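## Task

Same setup with the colours swapped: both white-taped parcels go onto the top of the two-door cabinet that only arm1 reaches, and both blue-taped parcels go onto the top of the desk that only arm3 reaches. Each must stand arrows-up with its whole base on that top. A parcel left unheld on the floor or a lower shelf fails the attempt, and anything kept in place only by a robot does not count. Release the parcels and move the arms clear at the end.

## Robot and tools

Setup. Three identical i2rt Big YAM arms, named arm1, arm2 and arm3, each with six revolute joints, a two-finger gripper and a wrist camera. Only arm1 can reach the cabinet top and only arm3 the desk top, so arm2 is likely needed to pass parcels between them. Reach is about 1.0 m from the joint1 axis. Two fixed room cameras, room_a and room_b, watch the scene; the wrist cameras are arm1_cam_wrist, arm2_cam_wrist and arm3_cam_wrist. All images are 672x504 pixels.

Frames. One shared scene frame, origin on the floor, +z up. The hand point is midway between the fingertips; the hand z axis runs along the fingers and the fingers close along its y axis. Foot poses are not printed. Camera calibration gives, per camera, K (pixels), distortion D, T_world_to_cam (4x4, metres, scene frame to camera frame, OpenCV convention) and pos_world. Fixed cameras may be off by up to about 2.3 degrees and 9 mm; wrist camera poses are derived from reported joint angles, so they carry extra error. Results list cameras whose numbers changed.

execute_actions. Arguments: actions, a list holding exactly one action (or empty, which only returns state and images), and optional cameras, a list of camera names or ["all"]; omitted or null gives all, [] gives none. An action is an object keyed by arm name; each arm entry holds joints, an object mapping joint names to absolute targets (not offsets). Keys and ranges: joint1_rad -2.879 to 2.879 (base yaw, positive counter-clockwise seen from above, 0 is the direction the foot faces); joint2_rad 0 to 3.141 (shoulder, 0 points the upper arm backward, positive lifts it up and over to the front); joint3_rad 0 to 3.019 (elbow, 0 folded, positive opens); joint4_rad -1.692 to 1.57 (wrist pitch, positive tips fingers up); joint5_rad -1.57 to 1.57 (sideways wrist swing, positive toward the arm's right); joint6_rad -2.094 to 2.094 (hand roll, positive clockwise seen from behind); gripper_m 0 to 0.093 (fingertip gap in metres). Done tolerances: ±0.045, ±0.14, ±0.09, ±0.055, ±0.03, ±0.035 rad and ±0.003 m. Each arm may list any subset of joints; all listed motions start together and finish independently. An unlisted joint may still be driving to an earlier target. One action lasts at most 15 s. Any unknown key or out-of-range number rejects the whole call. Joints move at different speeds, so the hand can sweep wide between postures.

wait: seconds, 0 to 10; nothing new is commanded and state plus images come back. zoom_image: camera (one of the five names) and region [x0, y0, x1, y1] in pixels from the top-left, at most 504 by 504, applied to that camera's latest full image. finished_scene: scene, 1 or 2; ends it irreversibly once the last command has been held, and reports success and the next task. Ending a reply without any tool call ends all remaining scenes.

Reading results. A pictures line gives the order of images. joint_status tells how each commanded motion ended: off_target (stopped short, may still push), contact_stop (gave up target, holds where it stopped), time_out (could not finish; may keep a target at most 0.375, 0.375, 0.113, 0.225, 0.075, 0.3 rad from its position for joints 1 to 6 and keep pushing), not_followed (a self- and arm-collision check blocked those targets; the arm may retry them on later actions), limit_stop_at_motor_heat (stopped by heat; resend the target). A 'joint command not followed' line, often with a 'cause:' line, marks a blocked arm; grippers still act. on_its_own lists what moves without this call's command, where 'held at' is the held target, not the position. To relieve a pushing joint, command its reported position. Tiny target changes may not move a joint. A stop in one call cancels the rest of that reply's motion, wait and finish calls.

Cautions. Arms do not stop on contact and can press hard; avoid pushing parcels, furniture or each other. A hard squeeze between two arms ends the run; the collision check ignores fingers, gripper housings and wrist cameras and can react late. Do not drop, slam or knock parcels; something may also nudge loose items occasionally. Holding loads heats motors, even while you think: MOTOR HOT appears from 85 °C, and at 100 °C an OVER-TEMPERATURE FAULT drops that arm. Loaded joints sag. The robot holds the last command while you compose replies, so keep them short when an arm carries weight. Finish with grippers open and arms retracted, then call finished_scene. After a summary, start with an empty execute_actions to learn the scene and task.

Each tool is called after "Call:" as a command line: name --argument value for each argument, lists and objects as JSON in quotes; but a table of rows of numbers goes row by row, as --pt "numbers of a row", without its own name.

## Session

Call:
execute_actions --actions '[]'

Scene clock: 0.00 s.
Motor temperatures (°C, as the motors report them): arm1=[29 30 37 28 25 26] | arm2=[26 36 34 24 25 25] | arm3=[27 35 31 27 25 25]
arm1.joint_positions: joint1_rad=+0.843 joint2_rad=+0.542 joint3_rad=+1.383 joint4_rad=-1.184 joint5_rad=-0.230 joint6_rad=+0.221 gripper_m=+0.095
arm1.joint_status: not commanded
arm1.hand: x=-0.9576 y=-0.2376 z=+1.4354 quat_wxyz=(-0.565, -0.374, -0.729, +0.096) (m; scene frame)
arm2.joint_positions: joint1_rad=-0.505 joint2_rad=+0.322 joint3_rad=+1.685 joint4_rad=-1.443 joint5_rad=-0.228 joint6_rad=+0.054 gripper_m=+0.095
arm2.joint_status: not commanded
arm2.hand: x=+0.0111 y=-0.3039 z=+1.5819 quat_wxyz=(-0.489, +0.466, -0.567, -0.472) (m; scene frame)
arm3.joint_positions: joint1_rad=+0.110 joint2_rad=+0.272 joint3_rad=+1.432 joint4_rad=-1.226 joint5_rad=-0.125 joint6_rad=+0.509 gripper_m=+0.094
arm3.joint_status: not commanded
arm3.hand: x=+1.1472 y=+0.3690 z=+1.4989 quat_wxyz=(-0.682, -0.429, -0.587, +0.077) (m; scene frame)
pictures: arm1_cam_wrist, arm2_cam_wrist, arm3_cam_wrist, room_a, room_b
camera_calibration (this result's frames):
arm1_cam_wrist: T_world_to_cam=[[-0.650872, -0.708677, -0.272291, -0.398335], [-0.511426, 0.674356, -0.532622, 0.438704], [0.561078, -0.207412, -0.801356, 1.75709], [0, 0, 0, 1]] pos_world=[-1.02077, -0.213691, 1.53326]
arm2_cam_wrist: T_world_to_cam=[[0.988698, -0.12651, -0.0804418, 0.0802484], [-0.142863, -0.632382, -0.761369, 1.01946], [0.0454507, 0.764257, -0.643309, 1.36727], [0, 0, 0, 1]] pos_world=[0.00415836, -0.390104, 1.66222]
arm3_cam_wrist: T_world_to_cam=[[-0.615709, -0.607143, -0.502274, 1.68186], [-0.176445, 0.72747, -0.663064, 0.926594], [0.767964, -0.319631, -0.555038, 0.196708], [0, 0, 0, 1]] pos_world=[1.04797, 0.409937, 1.56833]
Images, in order (width x height): arm1_cam_wrist 672x504, arm2_cam_wrist 672x504, arm3_cam_wrist 672x504, room_a 672x504, room_b 672x504.

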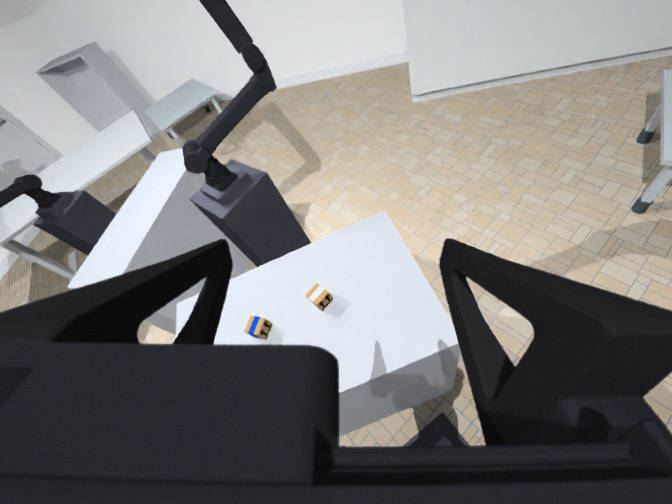

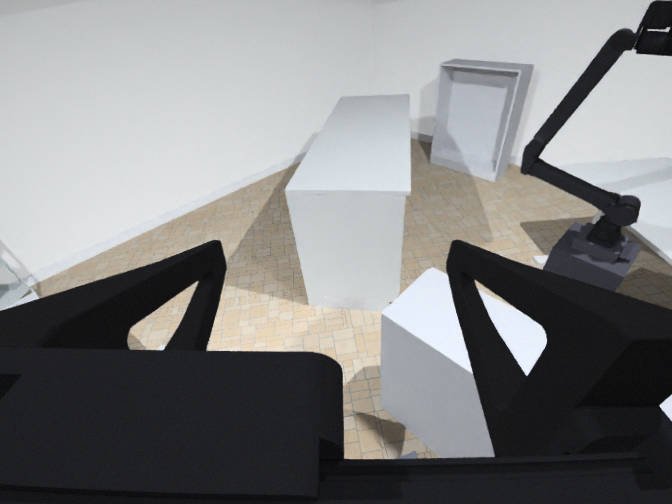

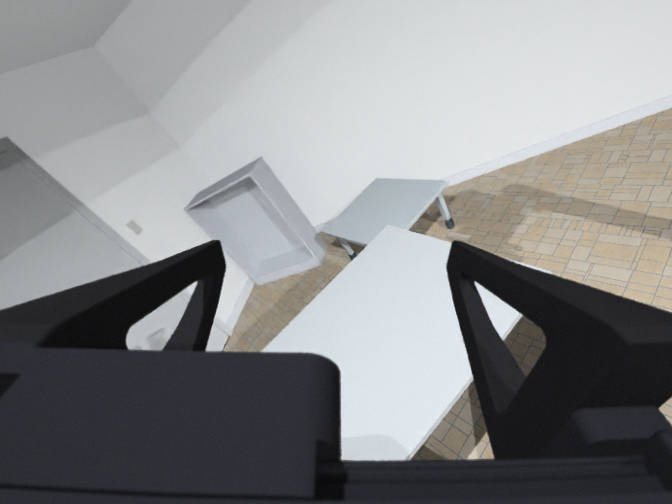

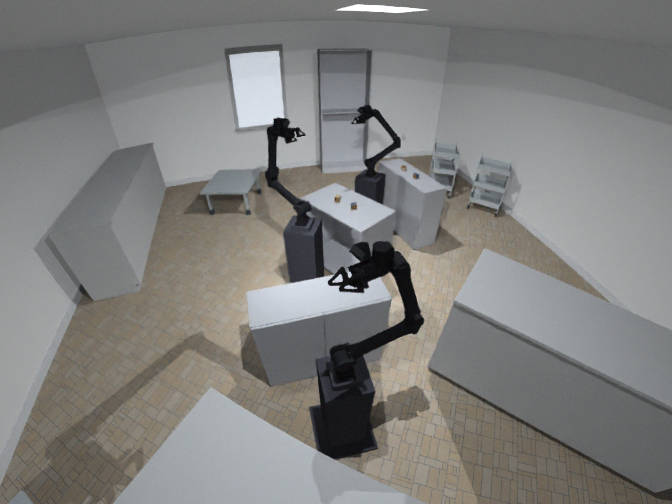

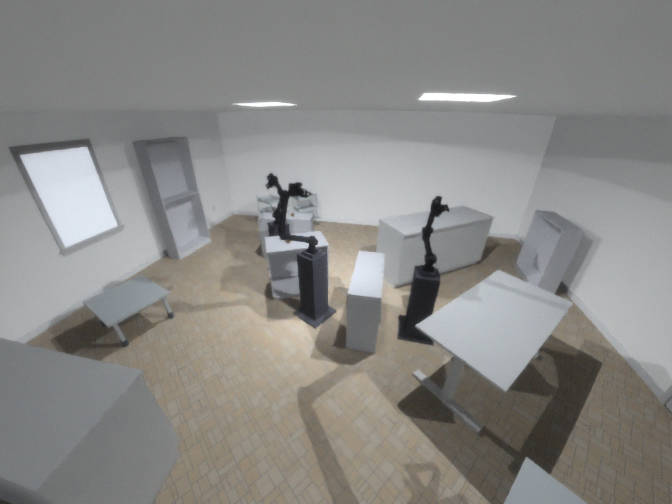

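Call:
zoom_image --camera "room_a" --region '[290, 140, 460, 260]'

Call:
zoom_image --camera "arm1_cam_wrist" --region '[220, 260, 380, 360]'

Call:
zoom_image --camera "room_b" --region '[230, 160, 400, 360]'

Region (290, 140, 460, 260) of room_a's 672x504 image, scaled by 2.965, with more detail than that image has; it fills the top 356 rows of this view, and the rest is white.

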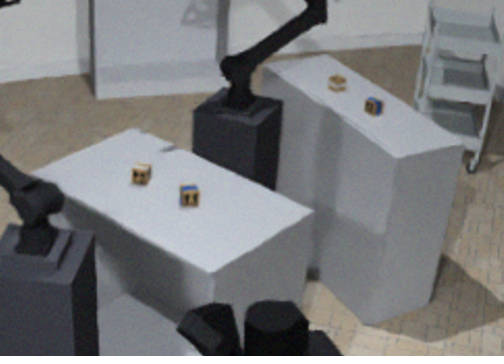

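Region (220, 260, 380, 360) of arm1_cam_wrist's 672x504 image, scaled by 3.150, with more detail than that image has; it fills the top 315 rows of this view, and the rest is white.

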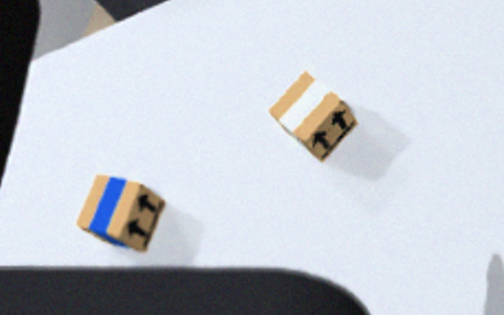

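Region (230, 160, 400, 360) of room_b's 672x504 image, scaled by 2.520, with more detail than that image has; it fills the left 428 columns of this view, and the rest is white.

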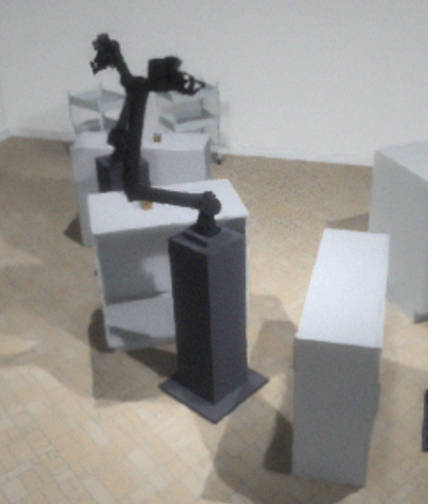

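Call:
execute_actions --actions '[{"arm1":{"joints":{"joint1_rad":-2.15,"joint2_rad":1.70,"joint3_rad":1.80,"joint4_rad":-1.62,"joint5_rad":0,"joint6_rad":0}},"arm2":{"joints":{"joint1_rad":1.23,"joint2_rad":1.95,"joint3_rad":1.78,"joint4_rad":-1.38,"joint5_rad":0,"joint6_rad":0}},"arm3":{"joints":{"joint1_rad":-1.7,"joint2_rad":1.6,"joint3_rad":1.35,"joint4_rad":-1.3,"joint5_rad":0,"joint6_rad":0}}}]'

Scene clock: 47.70 s.
Motor temperatures (°C, as the motors report them): arm1=[29 29 40 28 25 26] | arm2=[26 37 35 24 25 25] | arm3=[27 35 33 27 25 25]
arm1.joint_positions: joint1_rad=-2.158 joint2_rad=+1.718 joint3_rad=+1.770 joint4_rad=-1.608 joint5_rad=+0.000 joint6_rad=+0.013 gripper_m=+0.095
arm1.joint_status: all done
arm1.hand: x=-1.5157 y=+0.2675 z=+1.1294 quat_wxyz=(+0.006, -0.929, +0.370, +0.014) (m; scene frame)
arm2.joint_positions: joint1_rad=+1.237 joint2_rad=+1.950 joint3_rad=+1.758 joint4_rad=-1.372 joint5_rad=-0.001 joint6_rad=+0.014 gripper_m=+0.095
arm2.joint_status: all done
arm2.hand: x=-0.5505 y=-0.2152 z=+1.0558 quat_wxyz=(+0.000, +0.996, -0.094, -0.008) (m; scene frame)
arm3.joint_positions: joint1_rad=-1.704 joint2_rad=+1.604 joint3_rad=+1.355 joint4_rad=-1.285 joint5_rad=+0.000 joint6_rad=+0.014 gripper_m=+0.094
arm3.joint_status: all done
arm3.hand: x=+0.6557 y=+0.1960 z=+1.0317 quat_wxyz=(-0.007, -0.975, -0.220, +0.015) (m; scene frame)
pictures: arm1_cam_wrist, arm2_cam_wrist, arm3_cam_wrist, room_a, room_b
camera_calibration (this result's frames):
arm1_cam_wrist: T_world_to_cam=[[0.679261, 0.733894, -0.00196497, 0.837938], [0.610762, -0.563807, 0.555959, 0.452371], [0.406907, -0.378842, -0.831207, 1.7756], [0, 0, 0, 1]] pos_world=[-1.56797, 0.312763, 1.22604]
arm2_cam_wrist: T_world_to_cam=[[0.18766, 0.982222, 0.00492274, 0.311896], [0.805316, -0.156727, 0.571755, -0.188384], [0.562361, -0.103331, -0.82041, 1.27143], [0, 0, 0, 1]] pos_world=[-0.621823, -0.204497, 1.14926]
arm3_cam_wrist: T_world_to_cam=[[-0.420669, 0.907197, 0.00557195, 0.0909011], [0.755538, 0.346931, 0.555698, -1.1379], [0.502195, 0.237975, -0.831365, 0.609599], [0, 0, 0, 1]] pos_world=[0.591828, 0.167239, 1.13862]
Images, in order (width x height): arm1_cam_wrist 672x504, arm2_cam_wrist 672x504, arm3_cam_wrist 672x504, room_a 672x504, room_b 672x504.

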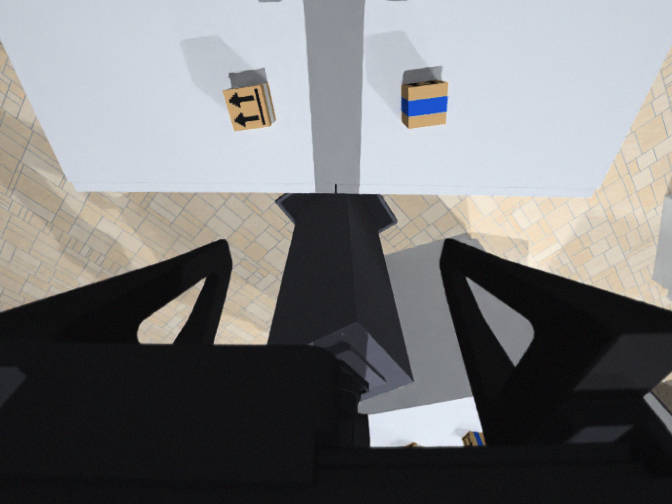

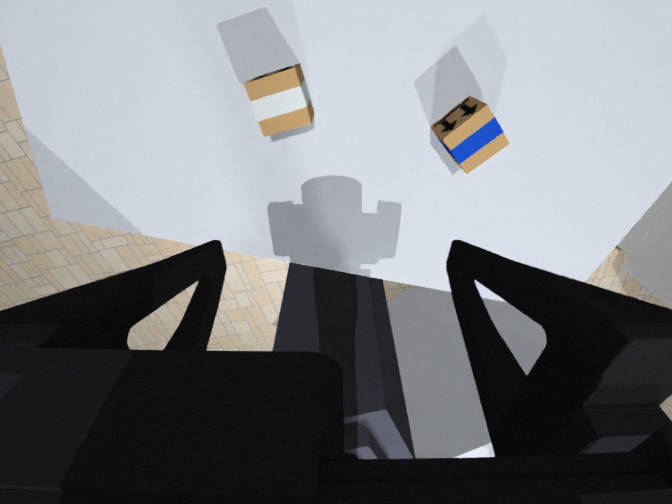

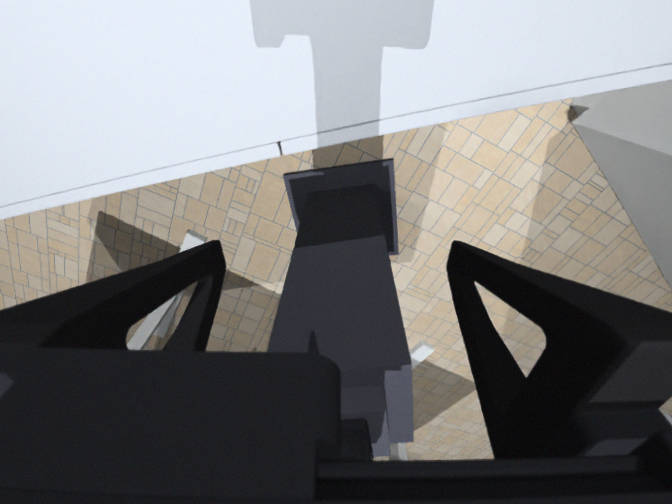

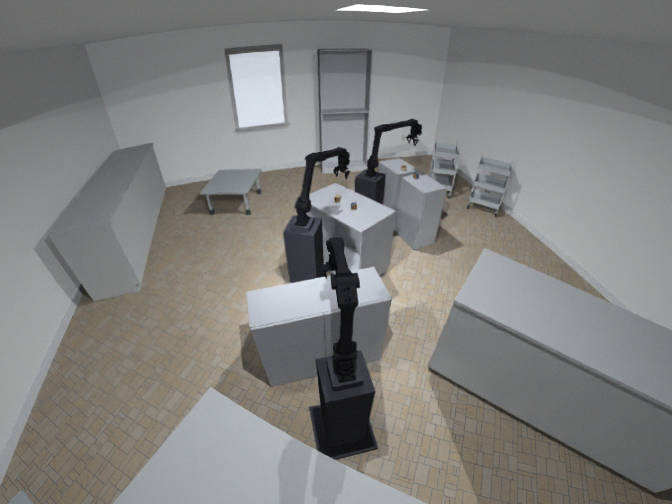

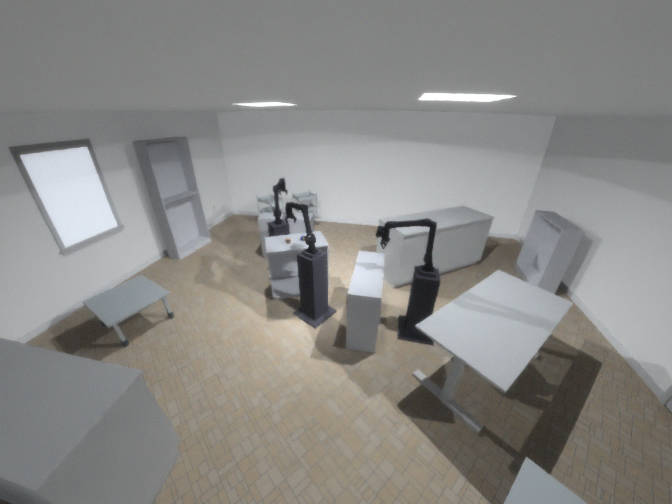

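Call:
zoom_image --camera "arm1_cam_wrist" --region '[200, 50, 480, 200]'

Call:
zoom_image --camera "arm2_cam_wrist" --region '[220, 40, 530, 200]'

Region (200, 50, 480, 200) of arm1_cam_wrist's 672x504 image, scaled by 1.800, with more detail than that image has; it fills the top 270 rows of this view, and the rest is white.

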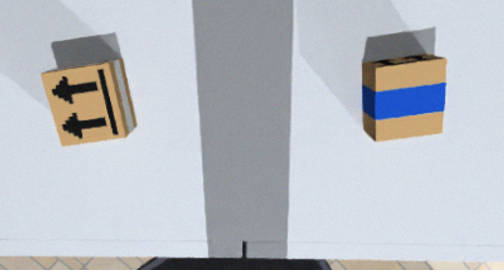

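Region (220, 40, 530, 200) of arm2_cam_wrist's 672x504 image, scaled by 1.626, with more detail than that image has; it fills the top 260 rows of this view, and the rest is white.

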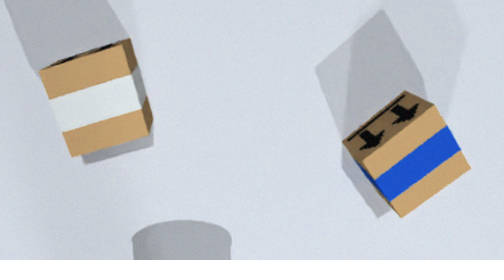

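Call:
zoom_image --camera "arm2_cam_wrist" --region '[230, 50, 330, 150]'

Call:
zoom_image --camera "arm2_cam_wrist" --region '[420, 85, 520, 185]'

Call:
zoom_image --camera "arm1_cam_wrist" --region '[385, 55, 465, 135]'

Region (230, 50, 330, 150) of arm2_cam_wrist's 672x504 image, scaled by 5.040, with more detail than that image has.

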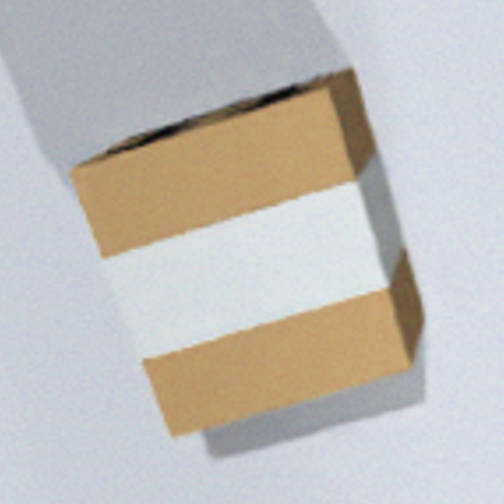

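Region (420, 85, 520, 185) of arm2_cam_wrist's 672x504 image, scaled by 5.040, with more detail than that image has.

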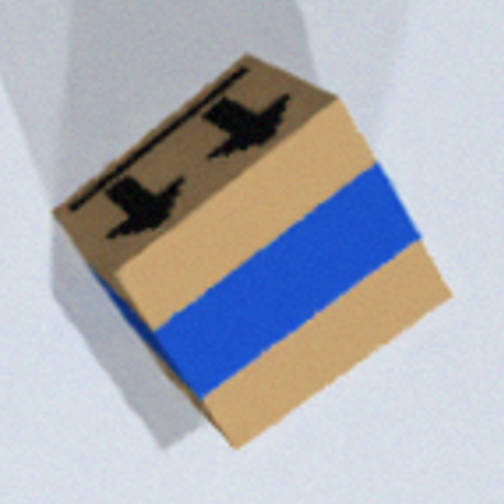

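Region (385, 55, 465, 135) of arm1_cam_wrist's 672x504 image, scaled by 6.300, with more detail than that image has.

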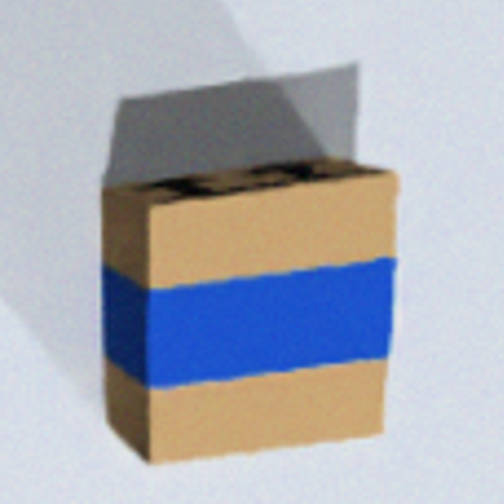

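Call:
execute_actions --actions '[{"arm1":{"joints":{"joint1_rad":-2.375,"joint2_rad":1.93,"joint3_rad":1.53,"joint4_rad":-1.135,"joint6_rad":-0.25}},"arm2":{"joints":{"joint1_rad":0.98,"joint2_rad":2.095,"joint3_rad":1.59,"joint4_rad":-1.03,"joint6_rad":0.6}},"arm3":{"joints":{"joint1_rad":1.2}}}]'

Scene clock: 139.77 s.
Motor temperatures (°C, as the motors report them): arm1=[29 31 43 28 25 26] | arm2=[26 38 41 24 25 26] | arm3=[27 36 36 27 25 25]
arm1.joint_positions: joint1_rad=-2.381 joint2_rad=+1.932 joint3_rad=+1.492 joint4_rad=-1.149 joint5_rad=+0.001 joint6_rad=-0.235 gripper_m=+0.095
arm1.joint_status: all done
arm1.hand: x=-1.4462 y=+0.3723 z=+0.9130 quat_wxyz=(-0.001, -0.934, +0.358, +0.000) (m; scene frame)
arm2.joint_positions: joint1_rad=+0.978 joint2_rad=+2.111 joint3_rad=+1.567 joint4_rad=-1.039 joint5_rad=+0.001 joint6_rad=+0.584 gripper_m=+0.095
arm2.joint_status: all done
arm2.hand: x=-0.5025 y=-0.0677 z=+0.8937 quat_wxyz=(+0.000, +0.874, -0.486, +0.002) (m; scene frame)
arm3.joint_positions: joint1_rad=+1.205 joint2_rad=+1.604 joint3_rad=+1.355 joint4_rad=-1.285 joint5_rad=+0.000 joint6_rad=+0.013 gripper_m=+0.094
arm3.joint_status: all done
arm3.hand: x=+1.5574 y=+0.5162 z=+1.0366 quat_wxyz=(-0.022, +0.107, -0.994, +0.000) (m; scene frame)
pictures: arm1_cam_wrist, arm2_cam_wrist, arm3_cam_wrist, room_a, room_b
camera_calibration (this result's frames):
arm1_cam_wrist: T_world_to_cam=[[0.660314, 0.750971, -0.00524897, 0.682569], [0.612325, -0.534333, 0.582706, 0.556202], [0.434791, -0.387983, -0.812666, 1.63397], [0, 0, 0, 1]] pos_world=[-1.50172, 0.418559, 1.00735]
arm2_cam_wrist: T_world_to_cam=[[0.850627, 0.525706, 0.00823132, 0.458106], [0.42123, -0.69078, 0.587697, -0.354695], [0.314642, -0.496443, -0.809039, 0.96543], [0, 0, 0, 1]] pos_world=[-0.544034, -0.0065643, 0.985753]
arm3_cam_wrist: T_world_to_cam=[[0.202111, -0.979219, 0.0167531, 0.171976], [-0.821681, -0.160237, 0.546959, 0.794208], [-0.532909, -0.124312, -0.836992, 1.88952], [0, 0, 0, 1]] pos_world=[1.62477, 0.530554, 1.14423]
Images, in order (width x height): arm1_cam_wrist 672x504, arm2_cam_wrist 672x504, arm3_cam_wrist 672x504, room_a 672x504, room_b 672x504.

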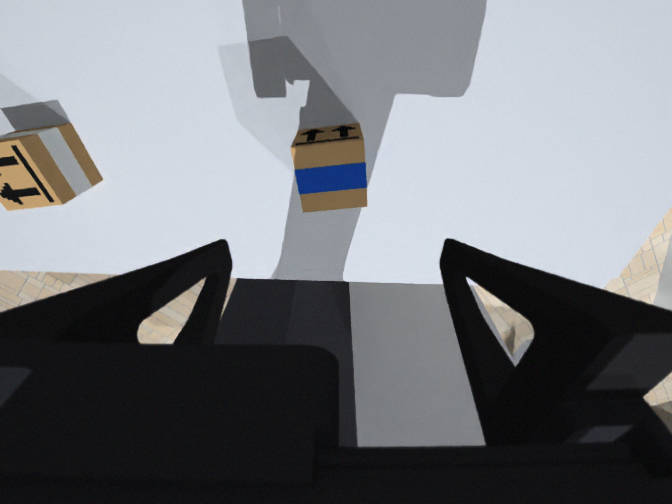

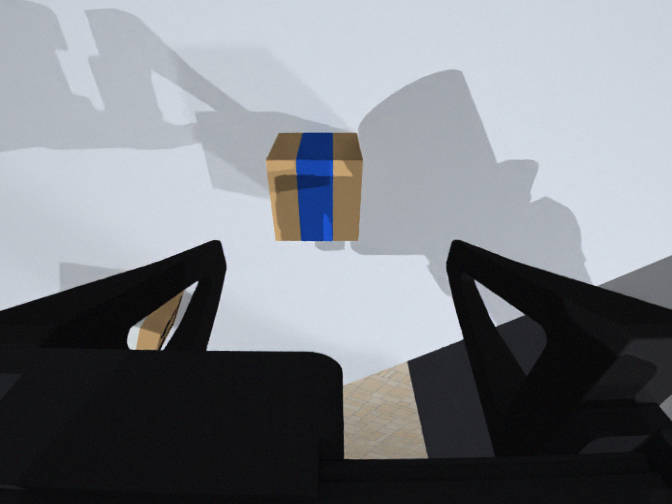

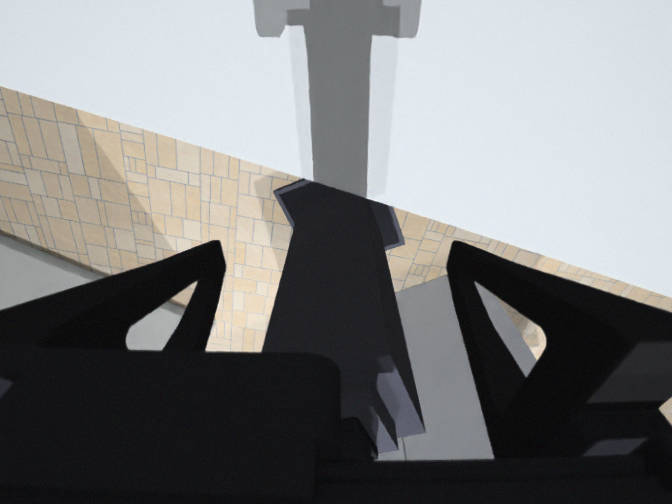

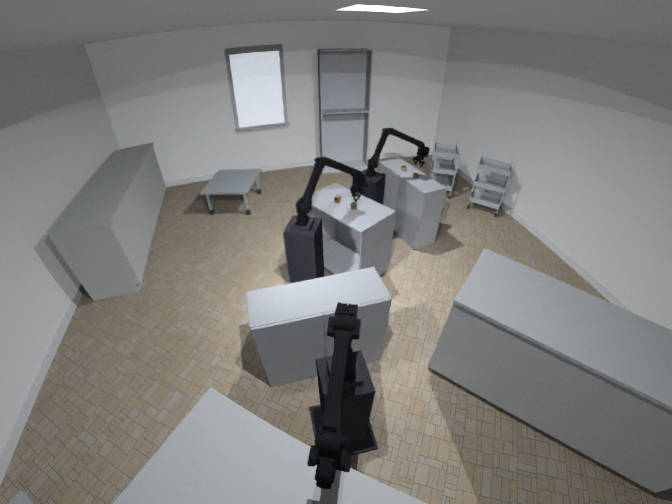

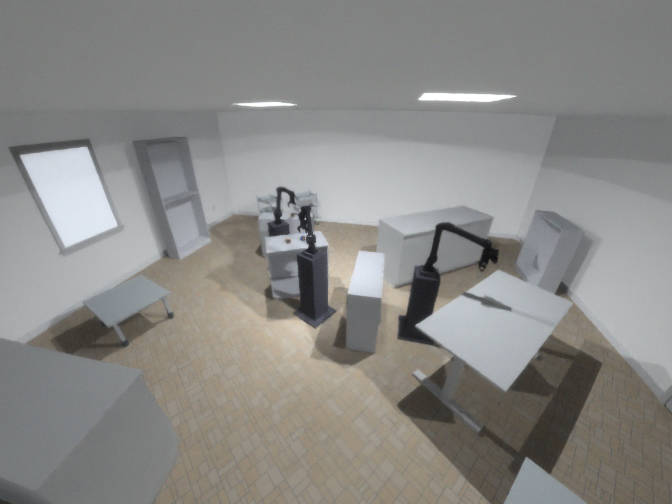

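Call:
zoom_image --camera "arm1_cam_wrist" --region '[280, 110, 390, 220]'

Call:
zoom_image --camera "arm2_cam_wrist" --region '[255, 120, 380, 250]'

Region (280, 110, 390, 220) of arm1_cam_wrist's 672x504 image, scaled by 4.582, with more detail than that image has.

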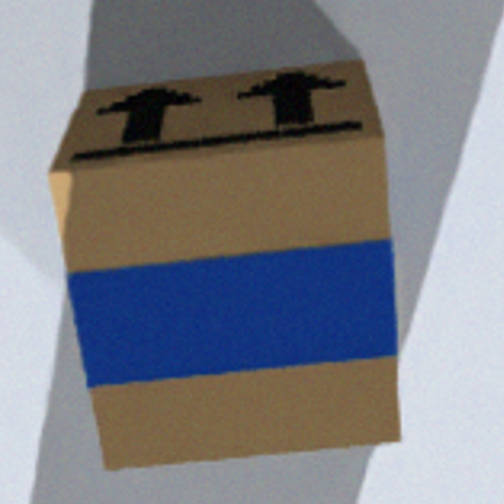

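Region (255, 120, 380, 250) of arm2_cam_wrist's 672x504 image, scaled by 3.877, with more detail than that image has; it fills the left 485 columns of this view, and the rest is white.

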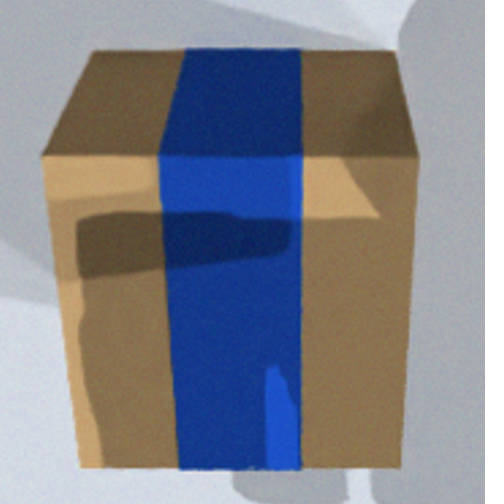

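Call:
execute_actions --actions '[{"arm1":{"joints":{"joint1_rad":-2.105,"joint5_rad":0.96,"joint6_rad":1.571}},"arm2":{"joints":{"joint1_rad":1.02,"joint2_rad":2.272,"joint3_rad":1.535,"joint4_rad":-0.785,"joint6_rad":0.63}}}]' --cameras '["arm1_cam_wrist","arm2_cam_wrist","room_a"]'

Scene clock: 189.00 s.
Motor temperatures (°C, as the motors report them): arm1=[29 32 43 28 25 26] | arm2=[26 39 40 24 25 26] | arm3=[27 35 36 27 25 25]
arm1.joint_positions: joint1_rad=-2.104 joint2_rad=+1.932 joint3_rad=+1.492 joint4_rad=-1.147 joint5_rad=+0.957 joint6_rad=+1.556 gripper_m=+0.095
arm1.joint_status: all done
arm1.hand: x=-1.4712 y=+0.3765 z=+0.9861 quat_wxyz=(+0.419, -0.384, +0.800, +0.193) (m; scene frame)
arm2.joint_positions: joint1_rad=+1.022 joint2_rad=+2.261 joint3_rad=+1.535 joint4_rad=-0.793 joint5_rad=+0.002 joint6_rad=+0.614 gripper_m=+0.094
arm2.joint_status: all done
arm2.hand: x=-0.5275 y=-0.0854 z=+0.7972 quat_wxyz=(+0.003, +0.877, -0.480, -0.030) (m; scene frame)
arm3.joint_positions: joint1_rad=+1.205 joint2_rad=+1.604 joint3_rad=+1.355 joint4_rad=-1.285 joint5_rad=+0.000 joint6_rad=+0.013 gripper_m=+0.094
arm3.joint_status: not commanded
arm3.hand: x=+1.5574 y=+0.5162 z=+1.0366 quat_wxyz=(-0.022, +0.107, -0.994, +0.000) (m; scene frame)
pictures: arm1_cam_wrist, arm2_cam_wrist, room_a
camera_calibration (this result's frames):
arm1_cam_wrist: T_world_to_cam=[[0.780959, -0.624238, 0.0207457, 1.36593], [-0.583753, -0.741317, -0.331183, -0.249406], [0.222116, 0.24653, -0.943338, 1.283], [0, 0, 0, 1]] pos_world=[-1.4973, 0.35148, 1.09936]
arm2_cam_wrist: T_world_to_cam=[[0.84284, 0.53747, -0.0273331, 0.514759], [0.463913, -0.699871, 0.543107, -0.242401], [0.272774, -0.470433, -0.839218, 0.890643], [0, 0, 0, 1]] pos_world=[-0.564351, -0.0273291, 0.893164]
Images, in order (width x height): arm1_cam_wrist 672x504, arm2_cam_wrist 672x504, room_a 672x504.

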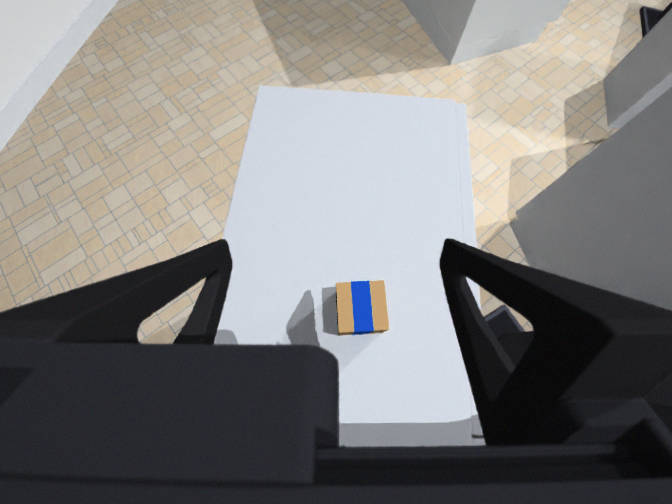

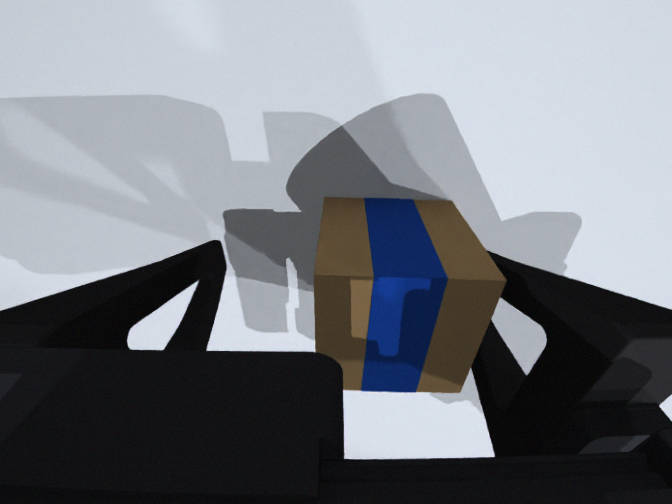

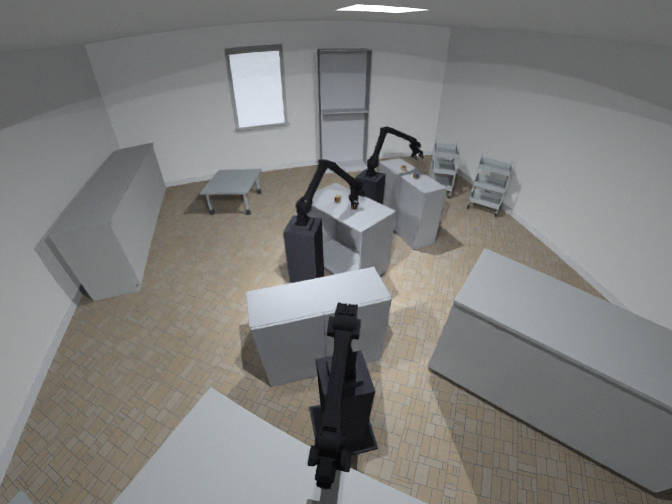

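Call:
execute_actions --actions '[]'

Scene clock: 205.47 s.
Motor temperatures (°C, as the motors report them): arm1=[29 32 43 28 25 26] | arm2=[26 39 39 24 25 26] | arm3=[27 35 36 27 25 25]
arm1.joint_positions: joint1_rad=-2.104 joint2_rad=+1.932 joint3_rad=+1.492 joint4_rad=-1.147 joint5_rad=+0.957 joint6_rad=+1.556 gripper_m=+0.095
arm1.joint_status: all done
arm1.hand: x=-1.4712 y=+0.3765 z=+0.9861 quat_wxyz=(+0.419, -0.383, +0.800, +0.193) (m; scene frame)
arm2.joint_positions: joint1_rad=+1.022 joint2_rad=+2.261 joint3_rad=+1.535 joint4_rad=-0.793 joint5_rad=+0.002 joint6_rad=+0.614 gripper_m=+0.094
arm2.joint_status: all done
arm2.hand: x=-0.5275 y=-0.0854 z=+0.7972 quat_wxyz=(+0.003, +0.877, -0.480, -0.030) (m; scene frame)
arm3.joint_positions: joint1_rad=+1.205 joint2_rad=+1.604 joint3_rad=+1.355 joint4_rad=-1.285 joint5_rad=+0.000 joint6_rad=+0.013 gripper_m=+0.094
arm3.joint_status: not commanded
arm3.hand: x=+1.5574 y=+0.5162 z=+1.0366 quat_wxyz=(-0.022, +0.107, -0.994, +0.000) (m; scene frame)
pictures: arm1_cam_wrist, arm2_cam_wrist, arm3_cam_wrist, room_a, room_b
camera_calibration (this result's frames):
arm1_cam_wrist: T_world_to_cam=[[0.780827, -0.624413, 0.0204337, 1.36611], [-0.583995, -0.741122, -0.331191, -0.249828], [0.221944, 0.24667, -0.943343, 1.2827], [0, 0, 0, 1]] pos_world=[-1.49728, 0.351463, 1.09937]
arm2_cam_wrist: T_world_to_cam=[[0.84284, 0.53747, -0.0273331, 0.514759], [0.463913, -0.699871, 0.543107, -0.242401], [0.272774, -0.470433, -0.839218, 0.890643], [0, 0, 0, 1]] pos_world=[-0.564351, -0.0273291, 0.893164]
arm3_cam_wrist: T_world_to_cam=[[0.202111, -0.979219, 0.0167531, 0.171976], [-0.821681, -0.160237, 0.546959, 0.794208], [-0.532909, -0.124312, -0.836992, 1.88952], [0, 0, 0, 1]] pos_world=[1.62477, 0.530554, 1.14423]
Images, in order (width x height): arm1_cam_wrist 672x504, arm2_cam_wrist 672x504, arm3_cam_wrist 672x504, room_a 672x504, room_b 672x504.

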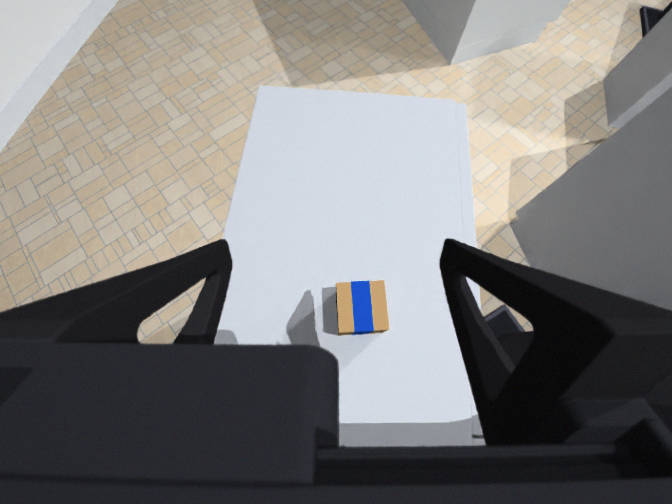

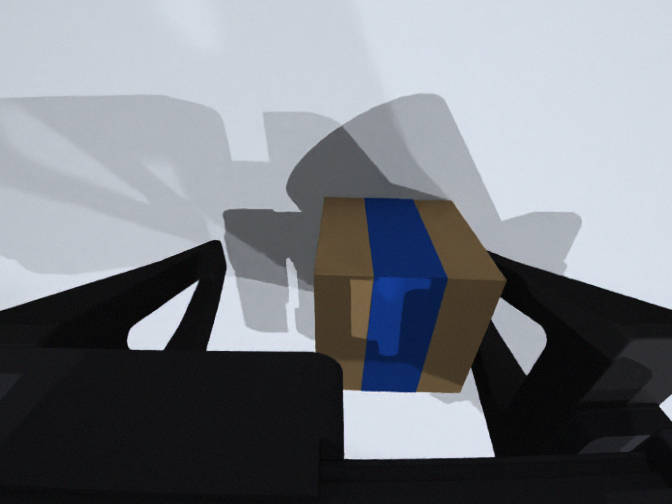

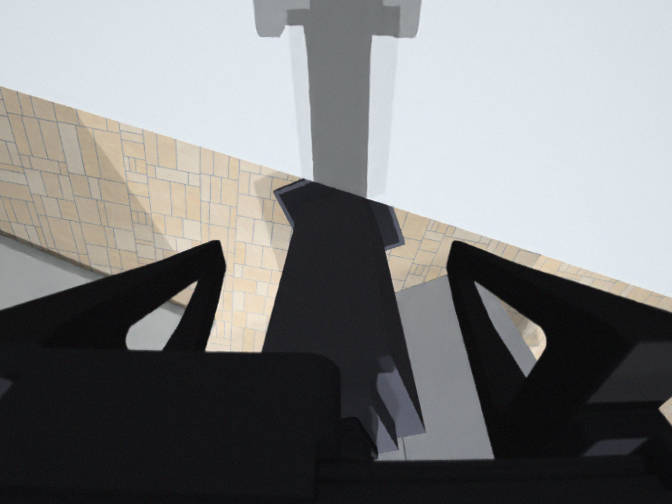

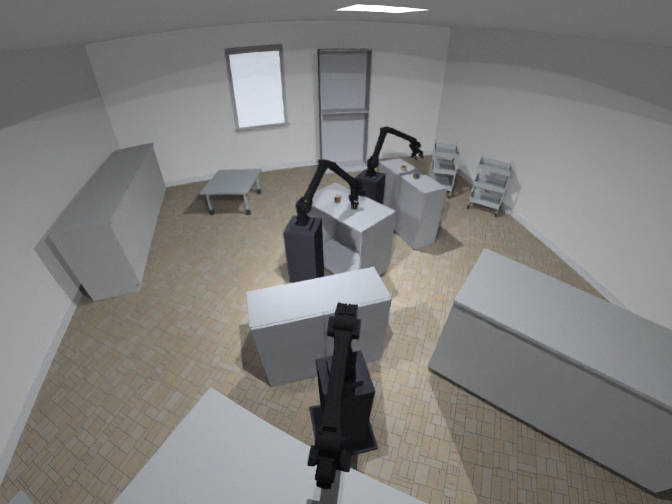

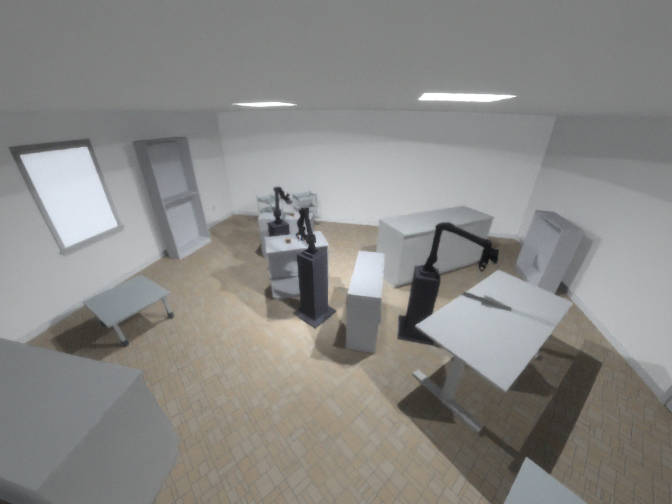

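Call:
execute_actions --actions '[{"arm2":{"joints":{"joint2_rad":2.13,"joint3_rad":1.58,"joint4_rad":-1.01}},"arm1":{"joints":{"joint1_rad":-2.11,"joint2_rad":2.03,"joint3_rad":1.28,"joint4_rad":-0.80}}}]' --cameras '["arm1_cam_wrist","arm2_cam_wrist"]'

Scene clock: 222.80 s.
Motor temperatures (°C, as the motors report them): arm1=[29 32 43 28 25 26] | arm2=[26 39 38 24 25 26] | arm3=[27 35 36 27 25 25]
arm1.joint_positions: joint1_rad=-2.104 joint2_rad=+2.047 joint3_rad=+1.256 joint4_rad=-0.814 joint5_rad=+0.959 joint6_rad=+1.557 gripper_m=+0.095
arm1.joint_status: all done
arm1.hand: x=-1.4393 y=+0.3507 z=+0.8522 quat_wxyz=(+0.423, -0.387, +0.798, +0.187) (m; scene frame)
arm2.joint_positions: joint1_rad=+1.022 joint2_rad=+2.122 joint3_rad=+1.548 joint4_rad=-1.002 joint5_rad=+0.002 joint6_rad=+0.614 gripper_m=+0.094
arm2.joint_status: all done
arm2.hand: x=-0.5118 y=-0.0917 z=+0.8814 quat_wxyz=(+0.000, +0.877, -0.480, -0.001) (m; scene frame)
arm3.joint_positions: joint1_rad=+1.205 joint2_rad=+1.604 joint3_rad=+1.355 joint4_rad=-1.285 joint5_rad=+0.000 joint6_rad=+0.013 gripper_m=+0.094
arm3.joint_status: not commanded
arm3.hand: x=+1.5574 y=+0.5162 z=+1.0366 quat_wxyz=(-0.022, +0.107, -0.994, +0.000) (m; scene frame)
pictures: arm1_cam_wrist, arm2_cam_wrist
camera_calibration (this result's frames):
arm1_cam_wrist: T_world_to_cam=[[0.780283, -0.624335, 0.0369364, 1.313], [-0.579463, -0.743898, -0.332926, -0.285774], [0.235334, 0.238373, -0.942229, 1.17688], [0, 0, 0, 1]] pos_world=[-1.46707, 0.326628, 0.965252]
arm2_cam_wrist: T_world_to_cam=[[0.843376, 0.537296, 0.00544816, 0.478573], [0.434373, -0.687721, 0.581687, -0.347877], [0.316285, -0.488215, -0.813394, 0.95195], [0, 0, 0, 1]] pos_world=[-0.553597, -0.0316212, 0.974059]
Images, in order (width x height): arm1_cam_wrist 672x504, arm2_cam_wrist 672x504.

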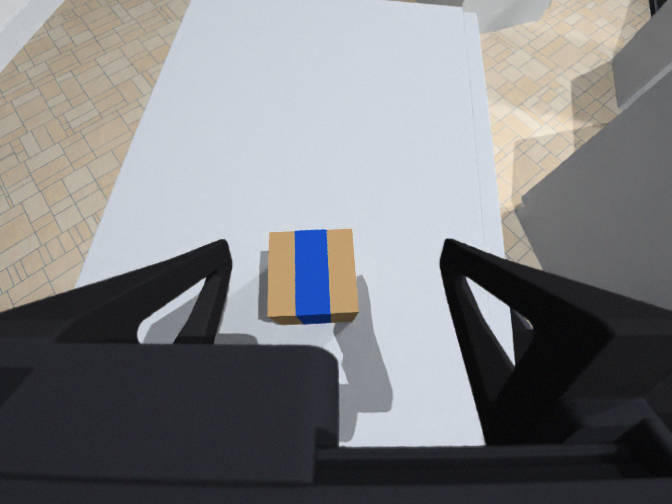

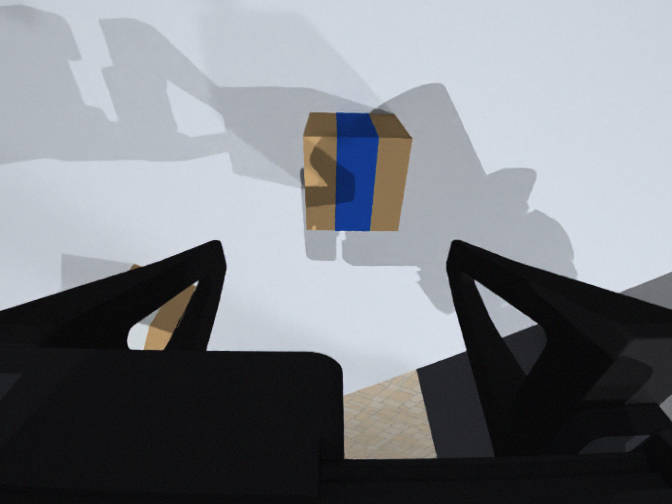

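Call:
execute_actions --actions '[{"arm2":{"joints":{"joint1_rad":0.998,"joint2_rad":2.18,"joint3_rad":1.535,"joint4_rad":-0.875}},"arm1":{"joints":{"joint1_rad":-2.14,"joint2_rad":2.16,"joint3_rad":1.33,"joint4_rad":-0.69}}}]' --cameras '["arm1_cam_wrist","arm2_cam_wrist"]'

Scene clock: 253.20 s.
Motor temperatures (°C, as the motors report them): arm1=[29 32 41 28 26 26] | arm2=[26 39 41 24 25 26] | arm3=[27 35 36 27 25 25]
arm1.joint_positions: joint1_rad=-2.133 joint2_rad=+2.172 joint3_rad=+1.307 joint4_rad=-0.703 joint5_rad=+0.959 joint6_rad=+1.557 gripper_m=+0.095
arm1.joint_status: all done
arm1.hand: x=-1.4432 y=+0.3742 z=+0.8016 quat_wxyz=(+0.419, -0.367, +0.807, +0.195) (m; scene frame)
arm2.joint_positions: joint1_rad=+1.009 joint2_rad=+2.175 joint3_rad=+1.532 joint4_rad=-0.885 joint5_rad=+0.002 joint6_rad=+0.614 gripper_m=+0.094
arm2.joint_status: all done
arm2.hand: x=-0.5198 y=-0.0800 z=+0.8460 quat_wxyz=(+0.002, +0.874, -0.486, -0.025) (m; scene frame)
arm3.joint_positions: joint1_rad=+1.205 joint2_rad=+1.604 joint3_rad=+1.355 joint4_rad=-1.285 joint5_rad=+0.000 joint6_rad=+0.013 gripper_m=+0.094
arm3.joint_status: not commanded
arm3.hand: x=+1.5574 y=+0.5162 z=+1.0366 quat_wxyz=(-0.022, +0.107, -0.994, +0.000) (m; scene frame)
pictures: arm1_cam_wrist, arm2_cam_wrist
camera_calibration (this result's frames):
arm1_cam_wrist: T_world_to_cam=[[0.762404, -0.6471, 0.00104944, 1.34412], [-0.609835, -0.719039, -0.333294, -0.340181], [0.216429, 0.253465, -0.942822, 1.09204], [0, 0, 0, 1]] pos_world=[-1.46857, 0.348386, 0.914805]
arm2_cam_wrist: T_world_to_cam=[[0.849941, 0.526413, -0.0221283, 0.505045], [0.450215, -0.703813, 0.549503, -0.281552], [0.273691, -0.477007, -0.835199, 0.928594], [0, 0, 0, 1]] pos_world=[-0.556648, -0.0210757, 0.94145]
Images, in order (width x height): arm1_cam_wrist 672x504, arm2_cam_wrist 672x504.

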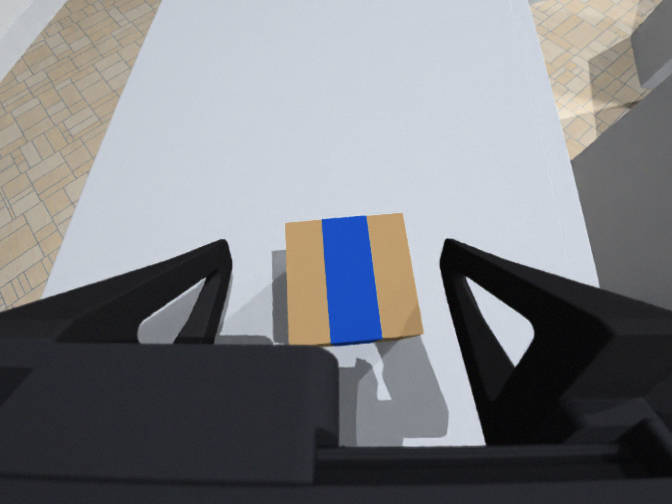

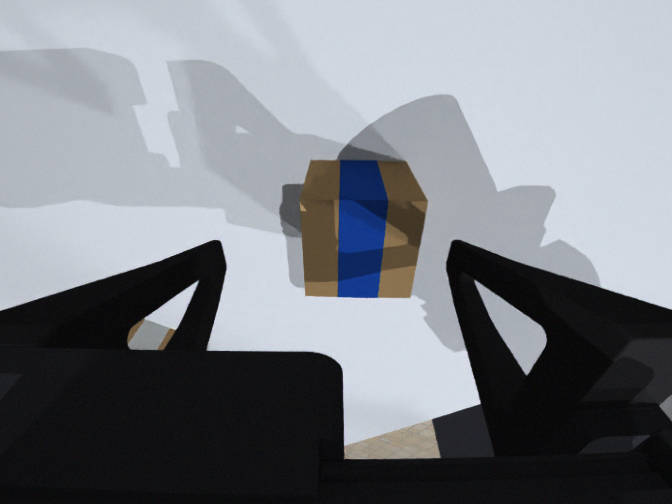

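Call:
execute_actions --actions '[{"arm2":{"joints":{"joint3_rad":1.503}},"arm1":{"joints":{"joint2_rad":2.27,"joint4_rad":-0.585}}}]' --cameras '["arm1_cam_wrist","arm2_cam_wrist"]'

Scene clock: 271.53 s.
Motor temperatures (°C, as the motors report them): arm1=[29 32 41 28 26 26] | arm2=[26 39 39 24 25 26] | arm3=[27 35 36 27 25 25]
arm1.joint_positions: joint1_rad=-2.130 joint2_rad=+2.246 joint3_rad=+1.309 joint4_rad=-0.607 joint5_rad=+0.986 joint6_rad=+1.549 gripper_m=+0.095
arm1.joint_status: all done
arm1.hand: x=-1.4449 y=+0.3771 z=+0.7678 quat_wxyz=(+0.426, -0.363, +0.802, +0.209) (m; scene frame)
arm2.joint_positions: joint1_rad=+1.009 joint2_rad=+2.175 joint3_rad=+1.500 joint4_rad=-0.883 joint5_rad=+0.002 joint6_rad=+0.614 gripper_m=+0.094
arm2.joint_status: all done
arm2.hand: x=-0.5063 y=-0.0857 z=+0.8360 quat_wxyz=(+0.001, +0.874, -0.486, -0.011) (m; scene frame)
arm3.joint_positions: joint1_rad=+1.205 joint2_rad=+1.604 joint3_rad=+1.355 joint4_rad=-1.285 joint5_rad=+0.000 joint6_rad=+0.013 gripper_m=+0.094
arm3.joint_status: not commanded
arm3.hand: x=+1.5574 y=+0.5162 z=+1.0366 quat_wxyz=(-0.022, +0.107, -0.994, +0.000) (m; scene frame)
pictures: arm1_cam_wrist, arm2_cam_wrist
camera_calibration (this result's frames):
arm1_cam_wrist: T_world_to_cam=[[0.766502, -0.642021, -0.0168423, 1.36501], [-0.603817, -0.711462, -0.359481, -0.324455], [0.218812, 0.285713, -0.933, 1.04361], [0, 0, 0, 1]] pos_world=[-1.47055, 0.347357, 0.880041]
arm2_cam_wrist: T_world_to_cam=[[0.850289, 0.526291, -0.00518744, 0.4824], [0.435115, -0.69737, 0.569517, -0.309986], [0.296114, -0.486511, -0.821963, 0.913304], [0, 0, 0, 1]] pos_world=[-0.545742, -0.0257254, 0.929747]
Images, in order (width x height): arm1_cam_wrist 672x504, arm2_cam_wrist 672x504.

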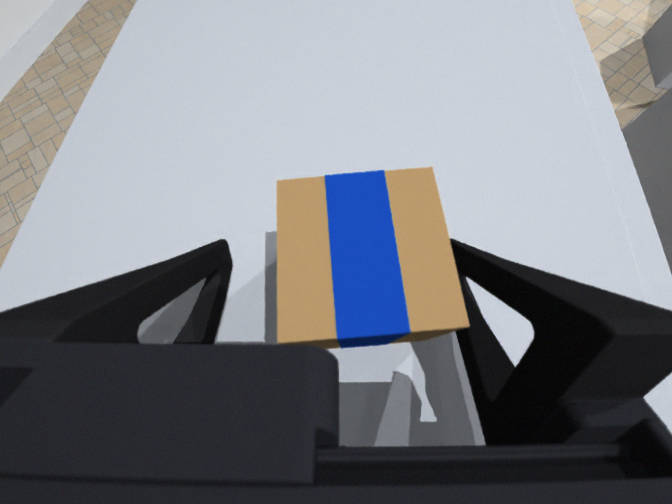

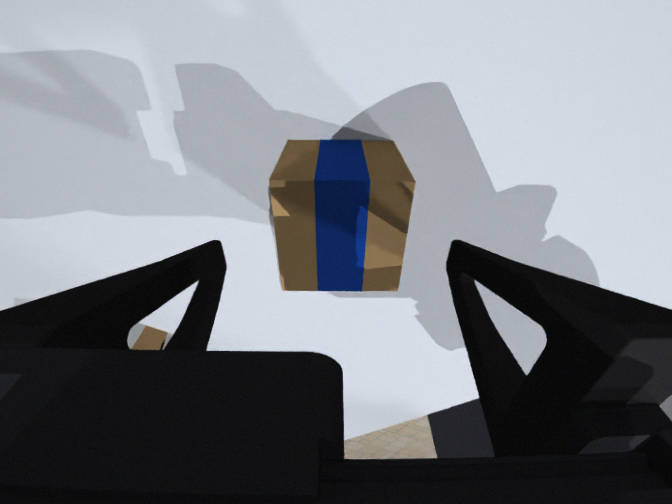

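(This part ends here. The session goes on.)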